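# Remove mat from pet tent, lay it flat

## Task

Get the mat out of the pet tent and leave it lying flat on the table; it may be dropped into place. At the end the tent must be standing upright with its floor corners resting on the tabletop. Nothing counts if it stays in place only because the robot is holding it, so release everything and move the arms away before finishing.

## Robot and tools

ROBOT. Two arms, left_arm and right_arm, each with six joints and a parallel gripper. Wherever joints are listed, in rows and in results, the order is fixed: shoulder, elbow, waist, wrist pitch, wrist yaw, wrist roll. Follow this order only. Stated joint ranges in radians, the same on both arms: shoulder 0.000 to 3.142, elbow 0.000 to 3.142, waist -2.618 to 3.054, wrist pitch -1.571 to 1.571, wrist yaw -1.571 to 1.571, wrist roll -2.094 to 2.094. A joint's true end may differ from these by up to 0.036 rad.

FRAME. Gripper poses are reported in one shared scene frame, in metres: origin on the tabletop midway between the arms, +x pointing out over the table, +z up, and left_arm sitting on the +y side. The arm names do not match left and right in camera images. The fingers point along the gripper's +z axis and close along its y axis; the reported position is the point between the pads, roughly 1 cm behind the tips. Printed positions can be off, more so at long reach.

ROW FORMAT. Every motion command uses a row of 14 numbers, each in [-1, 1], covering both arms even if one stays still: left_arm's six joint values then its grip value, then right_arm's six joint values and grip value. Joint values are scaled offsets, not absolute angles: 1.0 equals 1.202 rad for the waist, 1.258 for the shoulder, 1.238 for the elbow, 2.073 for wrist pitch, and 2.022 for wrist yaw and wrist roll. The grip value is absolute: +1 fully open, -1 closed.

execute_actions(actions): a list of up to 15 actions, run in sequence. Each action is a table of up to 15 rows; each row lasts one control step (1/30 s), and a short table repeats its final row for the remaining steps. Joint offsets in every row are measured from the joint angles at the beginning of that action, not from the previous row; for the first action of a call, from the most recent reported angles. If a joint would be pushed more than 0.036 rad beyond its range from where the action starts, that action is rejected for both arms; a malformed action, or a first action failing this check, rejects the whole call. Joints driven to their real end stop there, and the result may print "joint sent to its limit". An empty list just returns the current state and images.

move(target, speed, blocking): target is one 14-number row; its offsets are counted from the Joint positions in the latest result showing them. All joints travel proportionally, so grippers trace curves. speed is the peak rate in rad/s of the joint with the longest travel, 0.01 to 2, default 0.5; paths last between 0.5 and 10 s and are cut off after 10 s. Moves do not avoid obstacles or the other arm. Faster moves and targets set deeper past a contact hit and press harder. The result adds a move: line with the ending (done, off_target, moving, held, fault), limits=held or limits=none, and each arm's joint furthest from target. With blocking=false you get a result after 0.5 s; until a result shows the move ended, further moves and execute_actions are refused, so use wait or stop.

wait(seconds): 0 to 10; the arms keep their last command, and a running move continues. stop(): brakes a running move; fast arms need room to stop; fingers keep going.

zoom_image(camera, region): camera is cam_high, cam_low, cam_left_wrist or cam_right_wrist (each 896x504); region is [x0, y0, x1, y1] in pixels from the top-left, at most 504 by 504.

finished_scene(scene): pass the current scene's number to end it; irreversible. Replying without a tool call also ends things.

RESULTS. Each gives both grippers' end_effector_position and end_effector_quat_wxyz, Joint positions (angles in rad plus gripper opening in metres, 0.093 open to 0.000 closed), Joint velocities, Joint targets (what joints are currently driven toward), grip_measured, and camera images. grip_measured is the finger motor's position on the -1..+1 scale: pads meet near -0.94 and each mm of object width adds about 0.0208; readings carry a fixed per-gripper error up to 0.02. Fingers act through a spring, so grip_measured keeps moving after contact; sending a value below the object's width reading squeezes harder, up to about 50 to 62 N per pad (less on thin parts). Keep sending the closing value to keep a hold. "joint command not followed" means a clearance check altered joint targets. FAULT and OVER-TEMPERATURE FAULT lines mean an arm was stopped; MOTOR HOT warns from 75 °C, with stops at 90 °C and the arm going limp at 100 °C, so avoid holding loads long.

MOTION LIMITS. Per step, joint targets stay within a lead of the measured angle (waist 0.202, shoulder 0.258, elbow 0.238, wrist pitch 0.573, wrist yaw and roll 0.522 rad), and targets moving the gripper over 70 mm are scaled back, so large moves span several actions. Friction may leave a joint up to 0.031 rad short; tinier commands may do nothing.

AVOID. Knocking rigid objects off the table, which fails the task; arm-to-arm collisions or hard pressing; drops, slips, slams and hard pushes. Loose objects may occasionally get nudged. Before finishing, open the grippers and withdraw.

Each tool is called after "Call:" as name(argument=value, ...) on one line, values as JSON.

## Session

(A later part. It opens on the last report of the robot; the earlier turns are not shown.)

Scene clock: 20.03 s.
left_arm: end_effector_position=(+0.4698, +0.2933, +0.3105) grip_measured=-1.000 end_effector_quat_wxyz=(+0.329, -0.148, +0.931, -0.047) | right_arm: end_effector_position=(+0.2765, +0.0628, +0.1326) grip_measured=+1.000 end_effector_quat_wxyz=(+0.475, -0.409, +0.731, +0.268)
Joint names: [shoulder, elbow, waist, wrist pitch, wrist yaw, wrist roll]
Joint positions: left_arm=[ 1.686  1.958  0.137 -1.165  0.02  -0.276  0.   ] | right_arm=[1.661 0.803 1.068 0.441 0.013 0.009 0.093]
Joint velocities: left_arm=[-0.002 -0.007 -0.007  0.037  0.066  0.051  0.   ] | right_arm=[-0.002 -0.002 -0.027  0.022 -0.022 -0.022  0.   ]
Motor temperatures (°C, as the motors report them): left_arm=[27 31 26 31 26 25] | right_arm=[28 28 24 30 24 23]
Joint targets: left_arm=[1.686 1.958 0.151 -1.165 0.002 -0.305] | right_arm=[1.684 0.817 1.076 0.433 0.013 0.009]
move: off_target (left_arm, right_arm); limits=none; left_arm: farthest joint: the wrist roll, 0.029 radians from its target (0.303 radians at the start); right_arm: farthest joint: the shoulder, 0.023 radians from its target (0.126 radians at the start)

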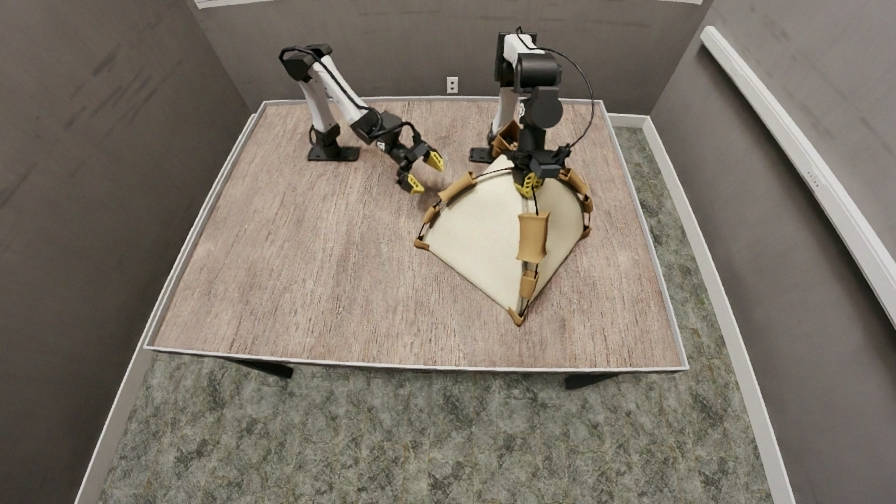

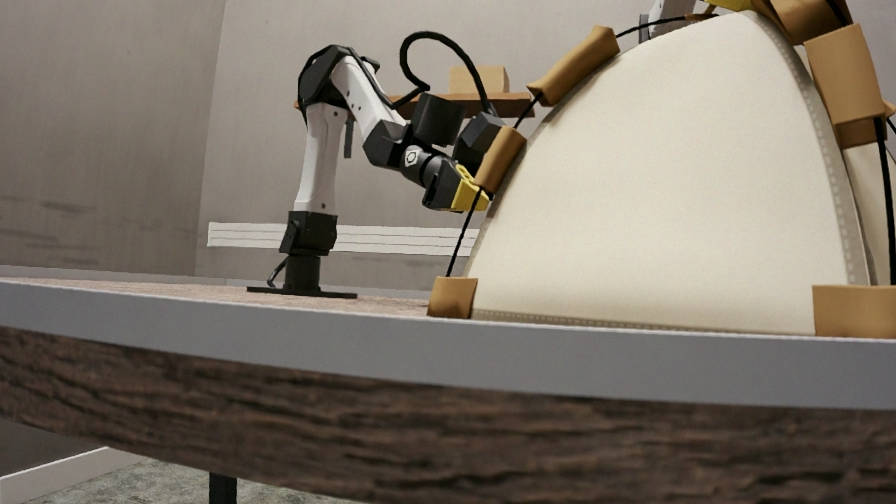

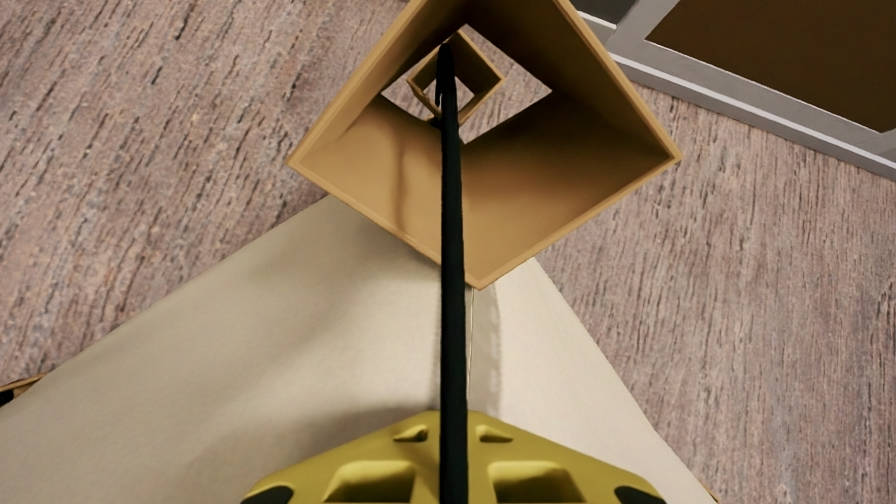

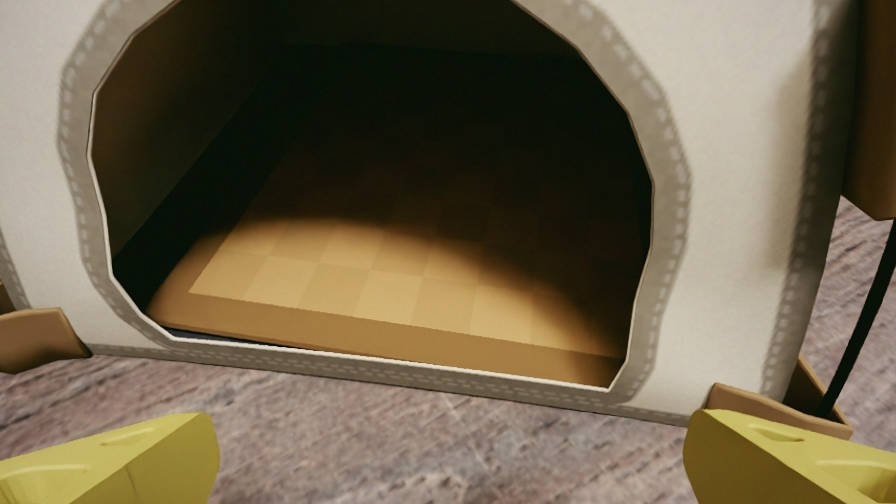

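Call:
move(target=[0,0,0,0,0,0,-1,0.3,0.5,0,-0.3,0,-0.78,-0.2], speed=0.9)

Call:
move(target=[0,0,0,0,0,0,-1,0.3,0.53,0,-0.22,0,0,-0.2], speed=0.4)

Scene clock: 26.83 s.
left_arm: end_effector_position=(+0.4698, +0.2911, +0.3105) grip_measured=-1.000 end_effector_quat_wxyz=(+0.328, -0.141, +0.932, -0.052) | right_arm: end_effector_position=(+0.3136, +0.1256, +0.0952) grip_measured=-0.198 end_effector_quat_wxyz=(-0.379, +0.884, -0.250, +0.107)
Joint names: [shoulder, elbow, waist, wrist pitch, wrist yaw, wrist roll]
Joint positions: left_arm=[ 1.686  1.958  0.137 -1.165  0.033 -0.266  0.   ] | right_arm=[ 2.013  1.409  1.068 -0.157  0.013 -1.558  0.036]
Joint velocities: left_arm=[ 0.007  0.007  0.012 -0.022 -0.022 -0.007  0.   ] | right_arm=[-0.012 -0.012 -0.002 -0.051 -0.007 -0.051  0.   ]
Motor temperatures (°C, as the motors report them): left_arm=[28 31 26 32 26 25] | right_arm=[29 29 24 31 24 23]
Joint targets: left_arm=[1.686 1.958 0.137 -1.165 0.019 -0.276] | right_arm=[2.038 1.422 1.068 -0.181 0.013 -1.568]
move: off_target (right_arm); limits=none; left_arm: farthest joint: the wrist yaw, 0.013 radians from its target (0.000 radians at the start); right_arm: farthest joint: the shoulder, 0.026 radians from its target (0.378 radians at the start)

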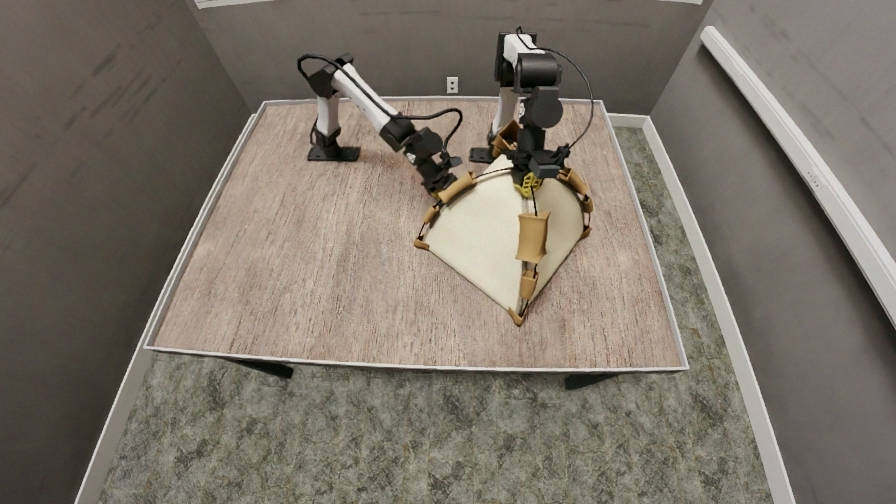

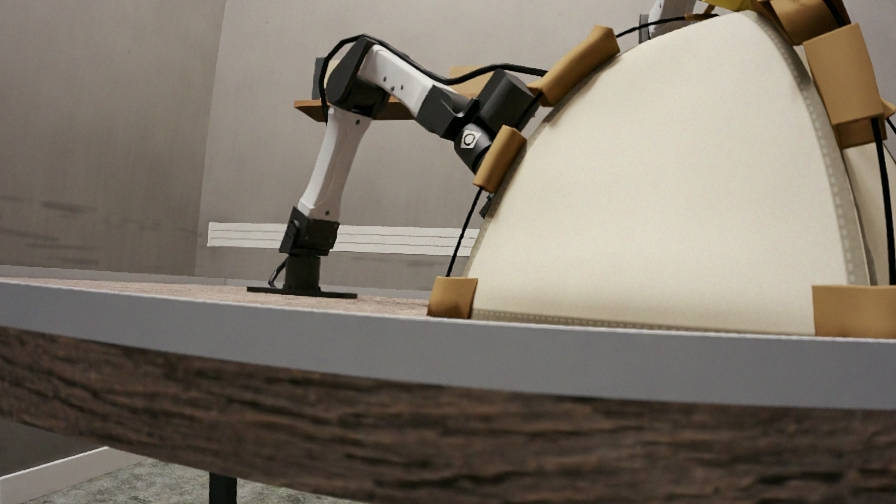

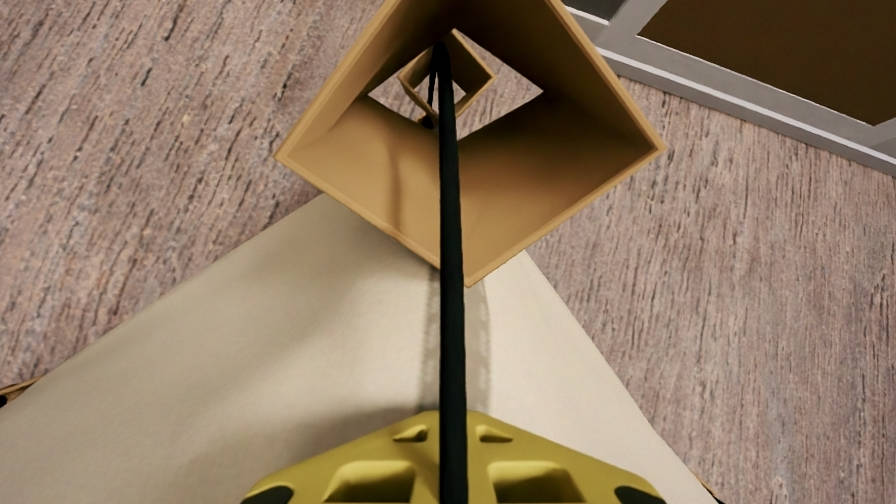

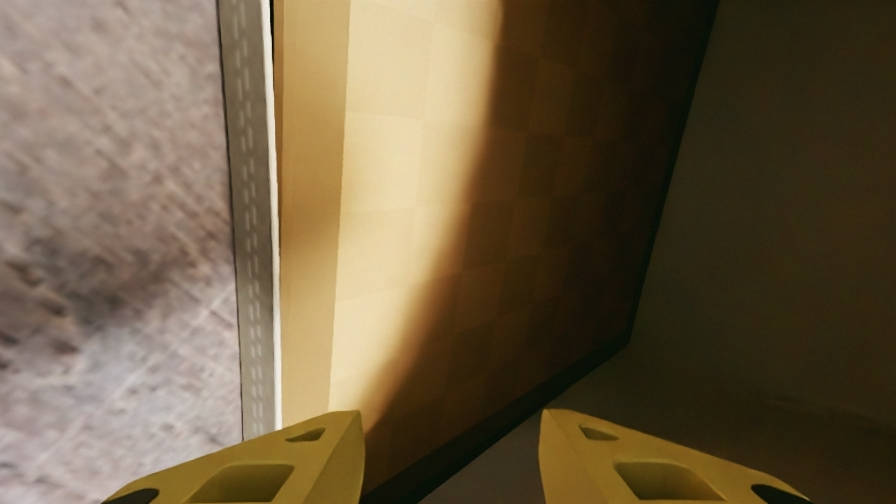

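Scene clock: 29.10 s.
left_arm: end_effector_position=(+0.4699, +0.2892, +0.3106) grip_measured=-1.000 end_effector_quat_wxyz=(+0.328, -0.136, +0.933, -0.056) | right_arm: end_effector_position=(+0.3470, +0.1821, +0.0907) grip_measured=-0.198 end_effector_quat_wxyz=(-0.315, +0.909, -0.257, +0.090)
Joint names: [shoulder, elbow, waist, wrist pitch, wrist yaw, wrist roll]
Joint positions: left_arm=[ 1.686  1.958  0.137 -1.165  0.044 -0.259  0.   ] | right_arm=[ 2.363  2.051  1.068 -0.591  0.013 -1.558  0.036]
Joint velocities: left_arm=[ 0.002  0.012 -0.017  0.051 -0.007 -0.051  0.   ] | right_arm=[0.002 0.002 0.007 0.066 0.022 0.007 0.001]
Motor temperatures (°C, as the motors report them): left_arm=[28 32 26 32 26 25] | right_arm=[30 30 24 31 24 23]
Joint targets: left_arm=[1.686 1.958 0.137 -1.165 0.033 -0.266] | right_arm=[2.390 2.065 1.068 -0.613 0.013 -1.558]
move: off_target (right_arm); limits=none; left_arm: farthest joint: the wrist yaw, 0.011 radians from its target (0.000 radians at the start); right_arm: farthest joint: the shoulder, 0.028 radians from its target (0.378 radians at the start)

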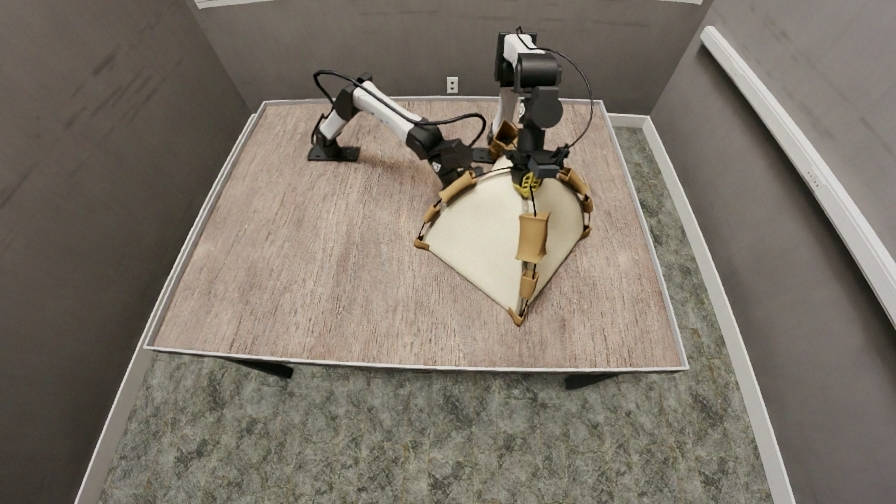

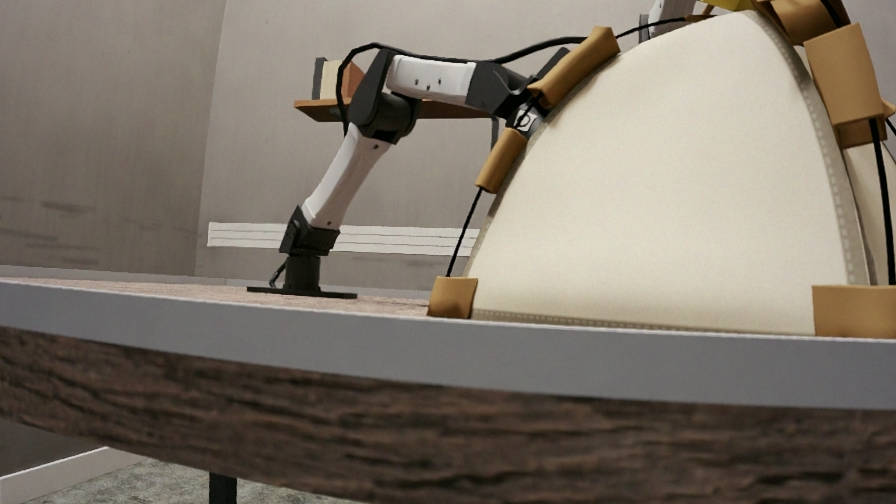

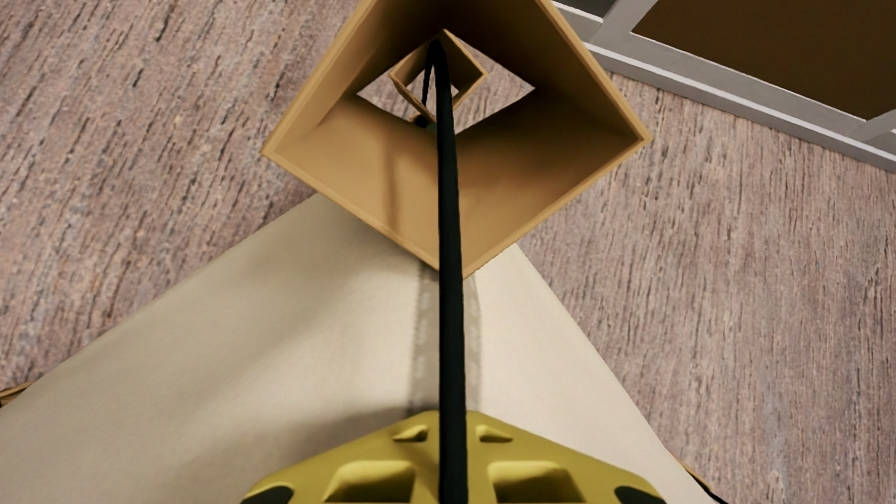

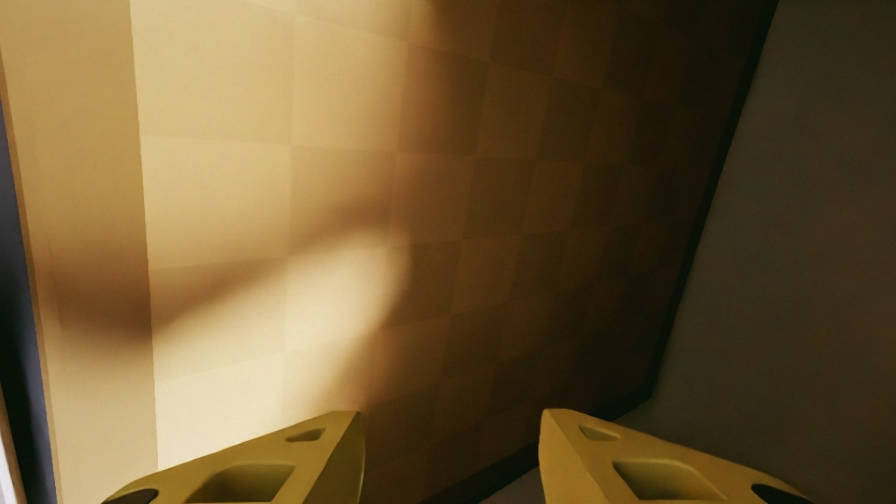

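Call:
move(target=[0,0,0,0,0,0,-1,-0.015,-0.095,0,-0.06,0,0,-0.2], speed=0.15)

Scene clock: 33.63 s.
left_arm: end_effector_position=(+0.4699, +0.2877, +0.3106) grip_measured=-1.000 end_effector_quat_wxyz=(+0.328, -0.132, +0.934, -0.059) | right_arm: end_effector_position=(+0.3254, +0.1457, +0.0493) grip_measured=-0.198 end_effector_quat_wxyz=(-0.230, +0.934, -0.263, +0.068)
Joint names: [shoulder, elbow, waist, wrist pitch, wrist yaw, wrist roll]
Joint positions: left_arm=[ 1.686  1.958  0.137 -1.165  0.053 -0.253  0.   ] | right_arm=[ 2.348  1.958  1.068 -0.696  0.013 -1.558  0.036]
Joint velocities: left_arm=[-0.002 -0.017  0.007  0.007  0.007  0.066  0.   ] | right_arm=[-0.012 -0.002  0.012 -0.066  0.007 -0.007 -0.   ]
Motor temperatures (°C, as the motors report them): left_arm=[28 32 26 32 26 25] | right_arm=[32 30 24 30 24 23]
Joint targets: left_arm=[1.686 1.958 0.137 -1.165 0.044 -0.259] | right_arm=[2.344 1.934 1.068 -0.715 0.013 -1.558]
move: off_target (right_arm); limits=none; left_arm: farthest joint: the wrist yaw, 0.009 radians from its target (0.000 radians at the start); right_arm: farthest joint: the elbow, 0.024 radians from its target (0.118 radians at the start)

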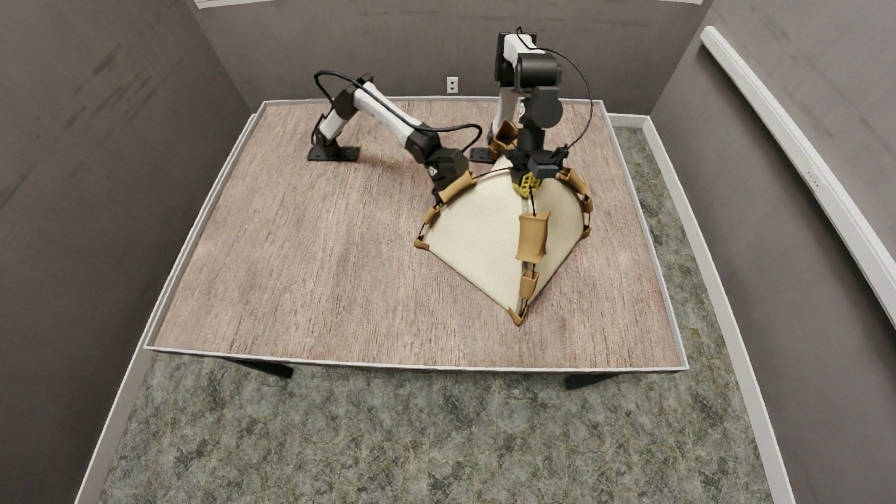

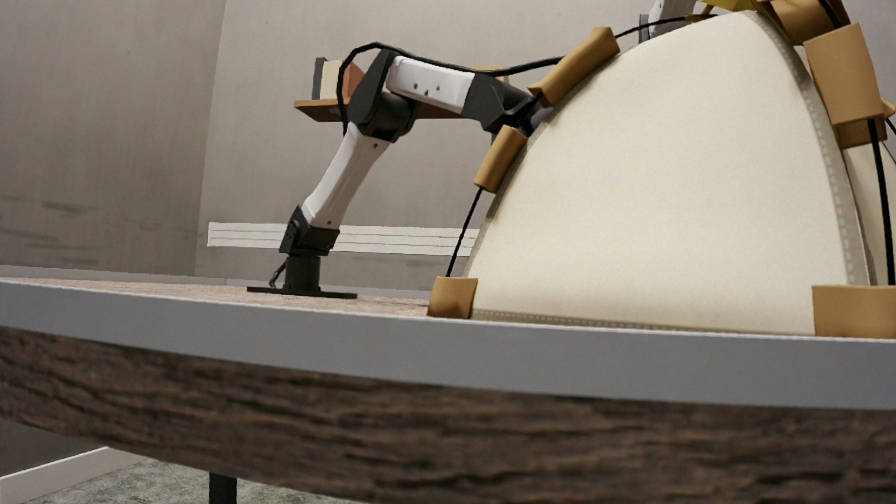

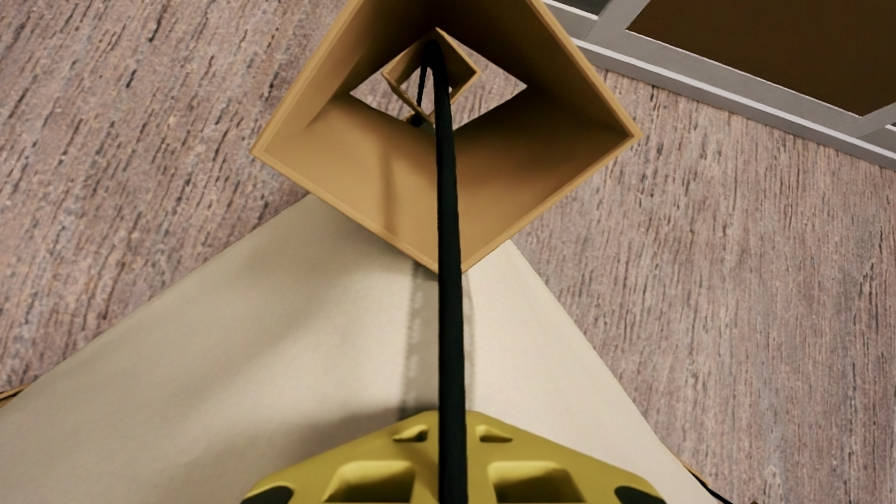

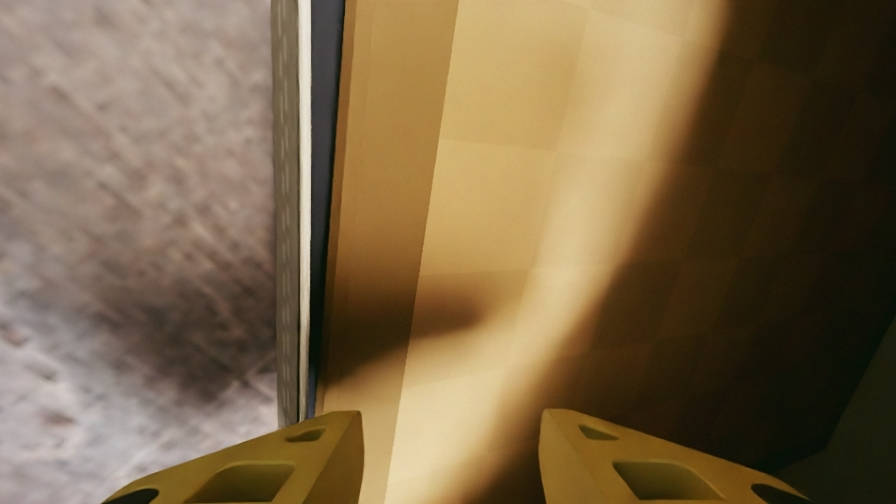

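Call:
move(target=[0,0,0,0,0,0,-1,0.06,0,0,0.02,0,0,-0.2], speed=0.08)

Call:
move(target=[0,0,0,0,0,0,-1,0.06,0,0,0.09,0,0,-0.2], speed=0.12)

Scene clock: 37.87 s.
left_arm: end_effector_position=(+0.4699, +0.2865, +0.3107) grip_measured=-1.000 end_effector_quat_wxyz=(+0.328, -0.129, +0.934, -0.062) | right_arm: end_effector_position=(+0.3311, +0.1553, +0.0356) grip_measured=-0.198 end_effector_quat_wxyz=(-0.243, +0.931, -0.263, +0.071)
Joint names: [shoulder, elbow, waist, wrist pitch, wrist yaw, wrist roll]
Joint positions: left_arm=[ 1.686  1.958  0.137 -1.165  0.06  -0.249  0.   ] | right_arm=[ 2.387  1.958  1.068 -0.631  0.013 -1.558  0.036]
Joint velocities: left_arm=[-0.007  0.007  0.012 -0.051  0.051 -0.037  0.   ] | right_arm=[-0.007  0.002  0.002  0.022  0.051 -0.022 -0.002]
Motor temperatures (°C, as the motors report them): left_arm=[29 32 26 33 26 25] | right_arm=[34 30 24 30 24 23]
Joint targets: left_arm=[1.686 1.958 0.137 -1.165 0.053 -0.253] | right_arm=[2.424 1.958 1.068 -0.654 0.013 -1.558]
move: off_target (right_arm); limits=none; left_arm: farthest joint: the wrist yaw, 0.007 radians from its target (0.000 radians at the start); right_arm: farthest joint: the shoulder, 0.037 radians from its target (0.075 radians at the start)

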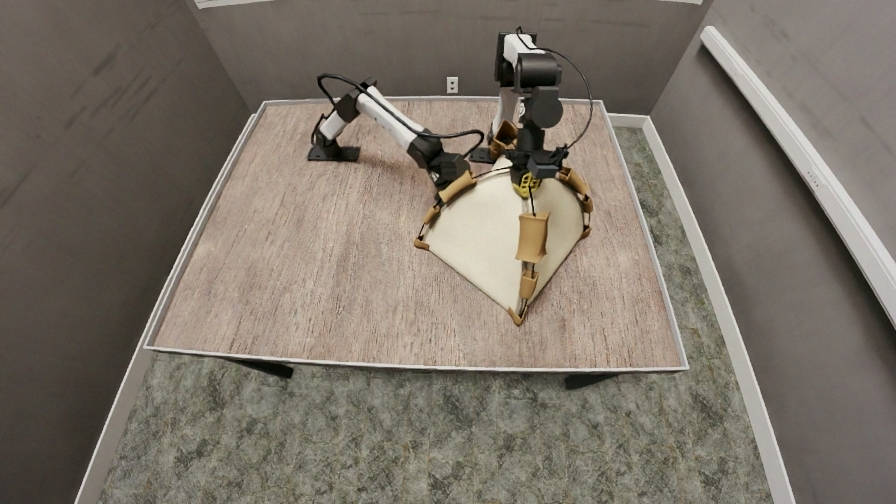

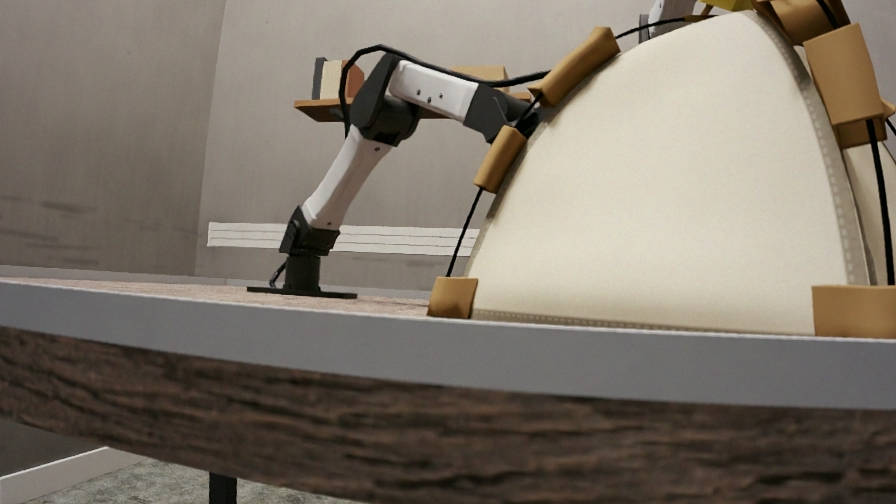

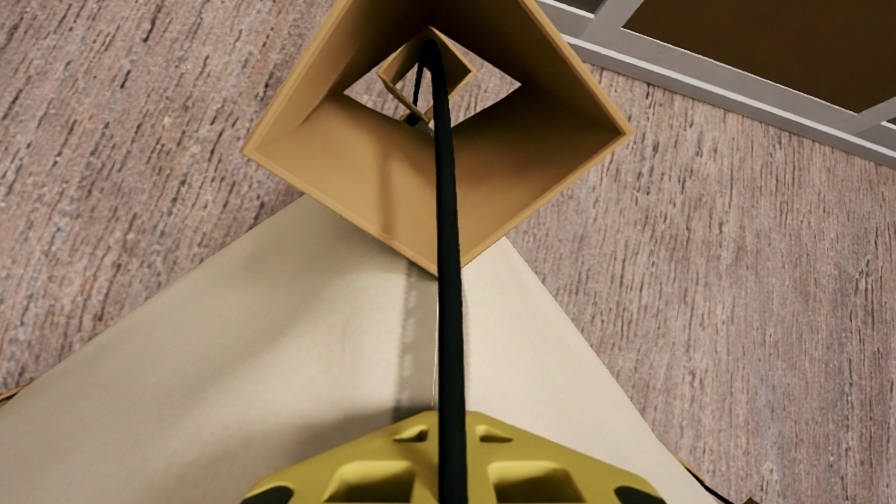

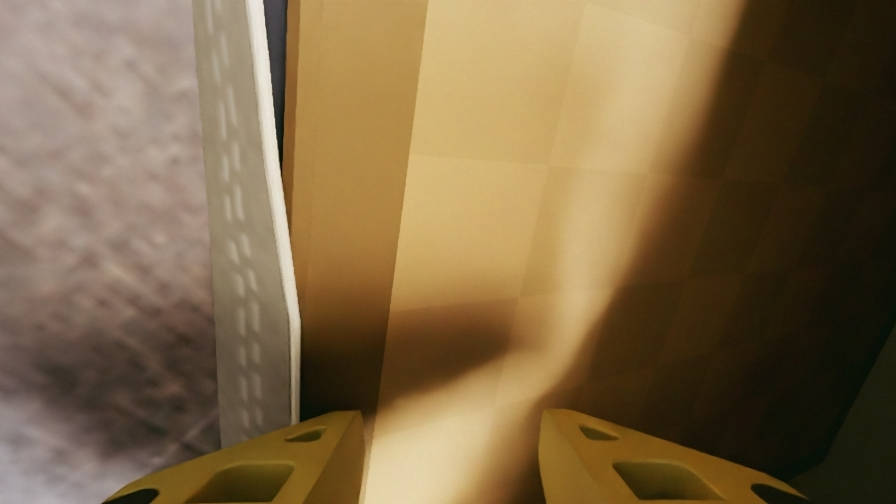

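Scene clock: 39.93 s.
left_arm: end_effector_position=(+0.4699, +0.2854, +0.3107) grip_measured=-1.000 end_effector_quat_wxyz=(+0.327, -0.127, +0.934, -0.065) | right_arm: end_effector_position=(+0.3483, +0.1845, +0.0334) grip_measured=-0.198 end_effector_quat_wxyz=(-0.307, +0.912, -0.258, +0.088)
Joint names: [shoulder, elbow, waist, wrist pitch, wrist yaw, wrist roll]
Joint positions: left_arm=[ 1.686  1.958  0.137 -1.165  0.067 -0.247  0.   ] | right_arm=[ 2.433  1.958  1.068 -0.445  0.013 -1.558  0.036]
Joint velocities: left_arm=[ 0.007 -0.017 -0.002 -0.066 -0.066 -0.022  0.   ] | right_arm=[ 0.022 -0.012 -0.022 -0.066 -0.022 -0.007 -0.001]
Motor temperatures (°C, as the motors report them): left_arm=[29 32 26 33 26 25] | right_arm=[34 30 24 30 24 23]
Joint targets: left_arm=[1.686 1.958 0.137 -1.165 0.060 -0.249] | right_arm=[2.462 1.958 1.068 -0.445 0.013 -1.558]
move: off_target (right_arm); limits=none; left_arm: farthest joint: the wrist yaw, 0.007 radians from its target (0.000 radians at the start); right_arm: farthest joint: the shoulder, 0.029 radians from its target (0.076 radians at the start)

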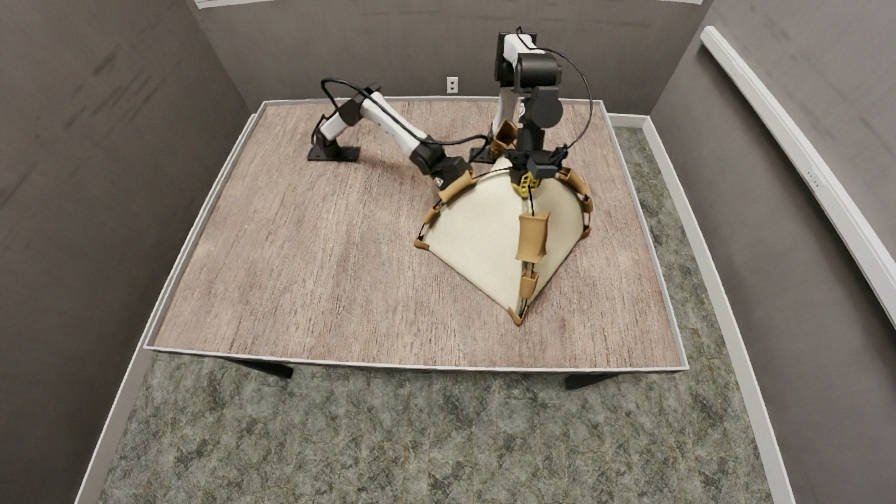

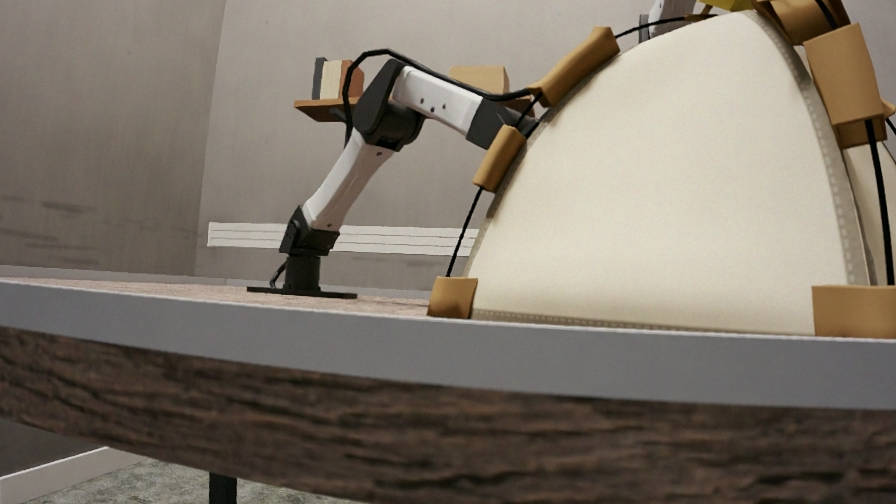

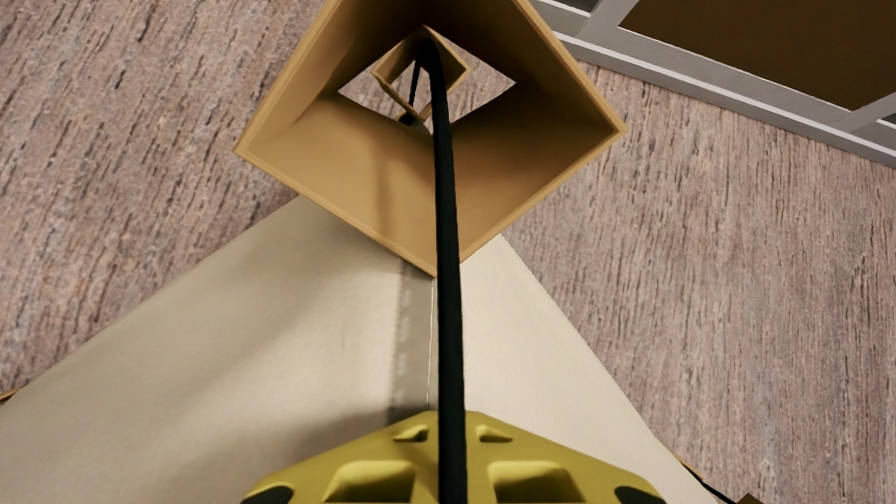

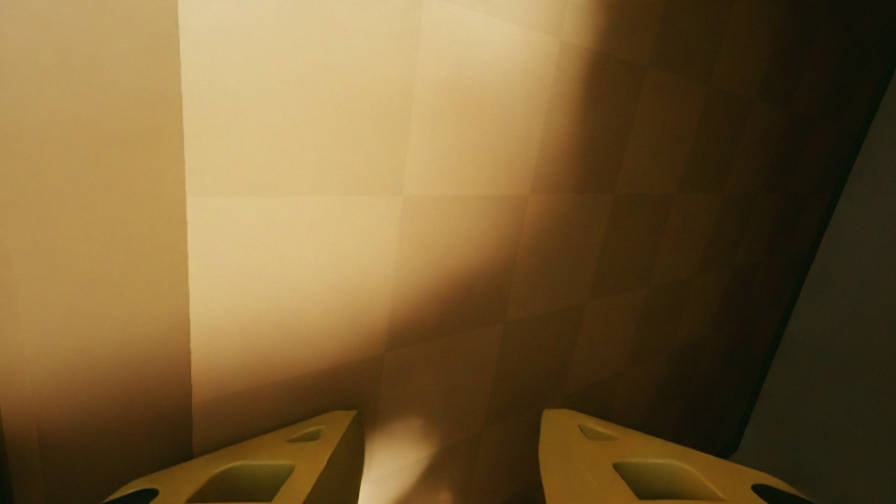

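Call:
move(target=[0,0,0,0,0,0,-1,-0.05,0,0,-0.155,0,0,-0.2], speed=0.15)

Scene clock: 44.33 s.
left_arm: end_effector_position=(+0.4699, +0.2844, +0.3108) grip_measured=-1.000 end_effector_quat_wxyz=(+0.327, -0.125, +0.934, -0.067) | right_arm: end_effector_position=(+0.3196, +0.1358, +0.0305) grip_measured=-0.198 end_effector_quat_wxyz=(-0.197, +0.942, -0.265, +0.059)
Joint names: [shoulder, elbow, waist, wrist pitch, wrist yaw, wrist roll]
Joint positions: left_arm=[ 1.686  1.958  0.137 -1.165  0.073 -0.245  0.   ] | right_arm=[ 2.375  1.958  1.068 -0.74   0.013 -1.558  0.036]
Joint velocities: left_arm=[ 0.002 -0.007  0.022  0.022 -0.051  0.007  0.   ] | right_arm=[-0.007  0.007  0.012 -0.081 -0.007  0.081  0.   ]
Motor temperatures (°C, as the motors report them): left_arm=[29 33 26 33 26 25] | right_arm=[36 31 24 29 24 23]
Joint targets: left_arm=[1.686 1.958 0.137 -1.165 0.067 -0.247] | right_arm=[2.370 1.958 1.068 -0.767 0.013 -1.558]
move: off_target (right_arm); limits=none; left_arm: farthest joint: the wrist yaw, 0.006 radians from its target (0.000 radians at the start); right_arm: farthest joint: the wrist pitch, 0.026 radians from its target (0.322 radians at the start)

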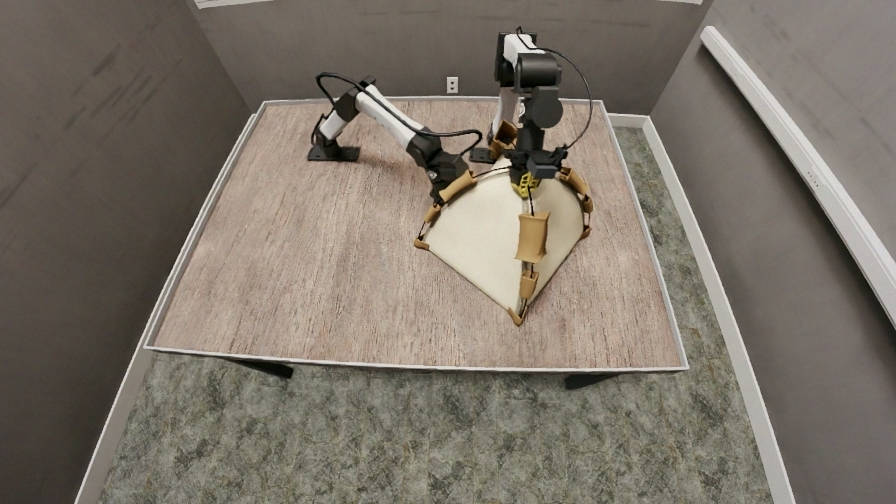

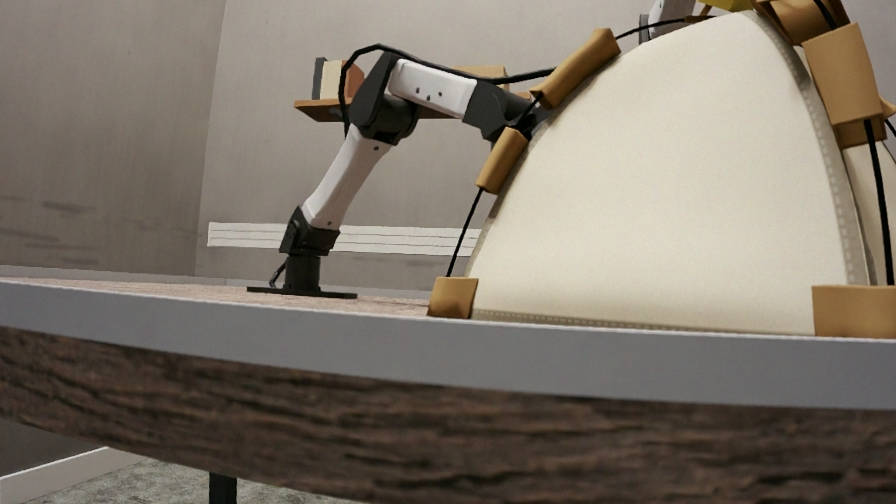

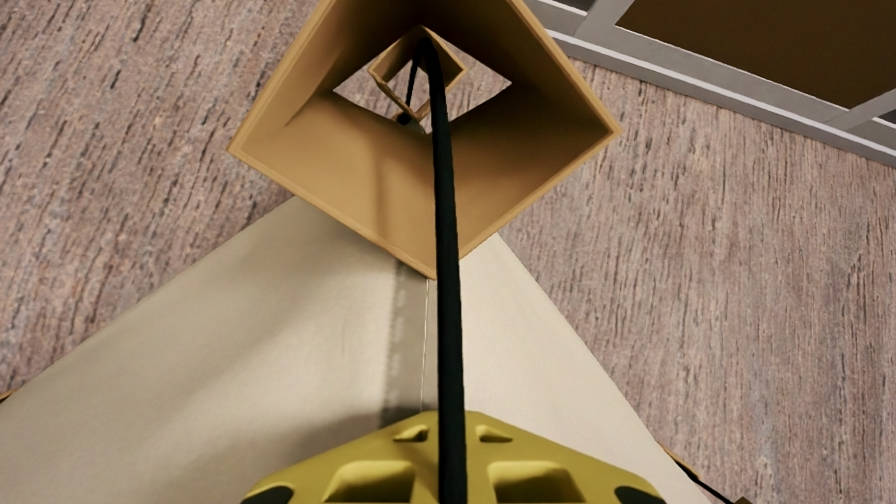

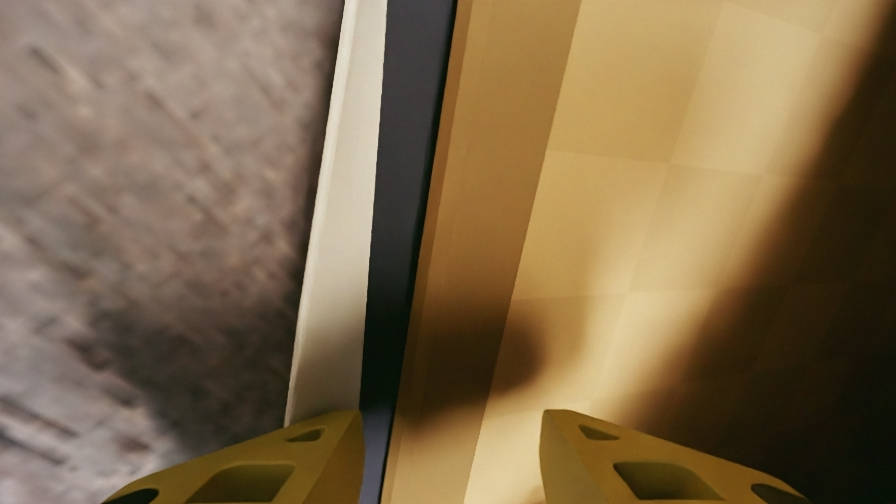

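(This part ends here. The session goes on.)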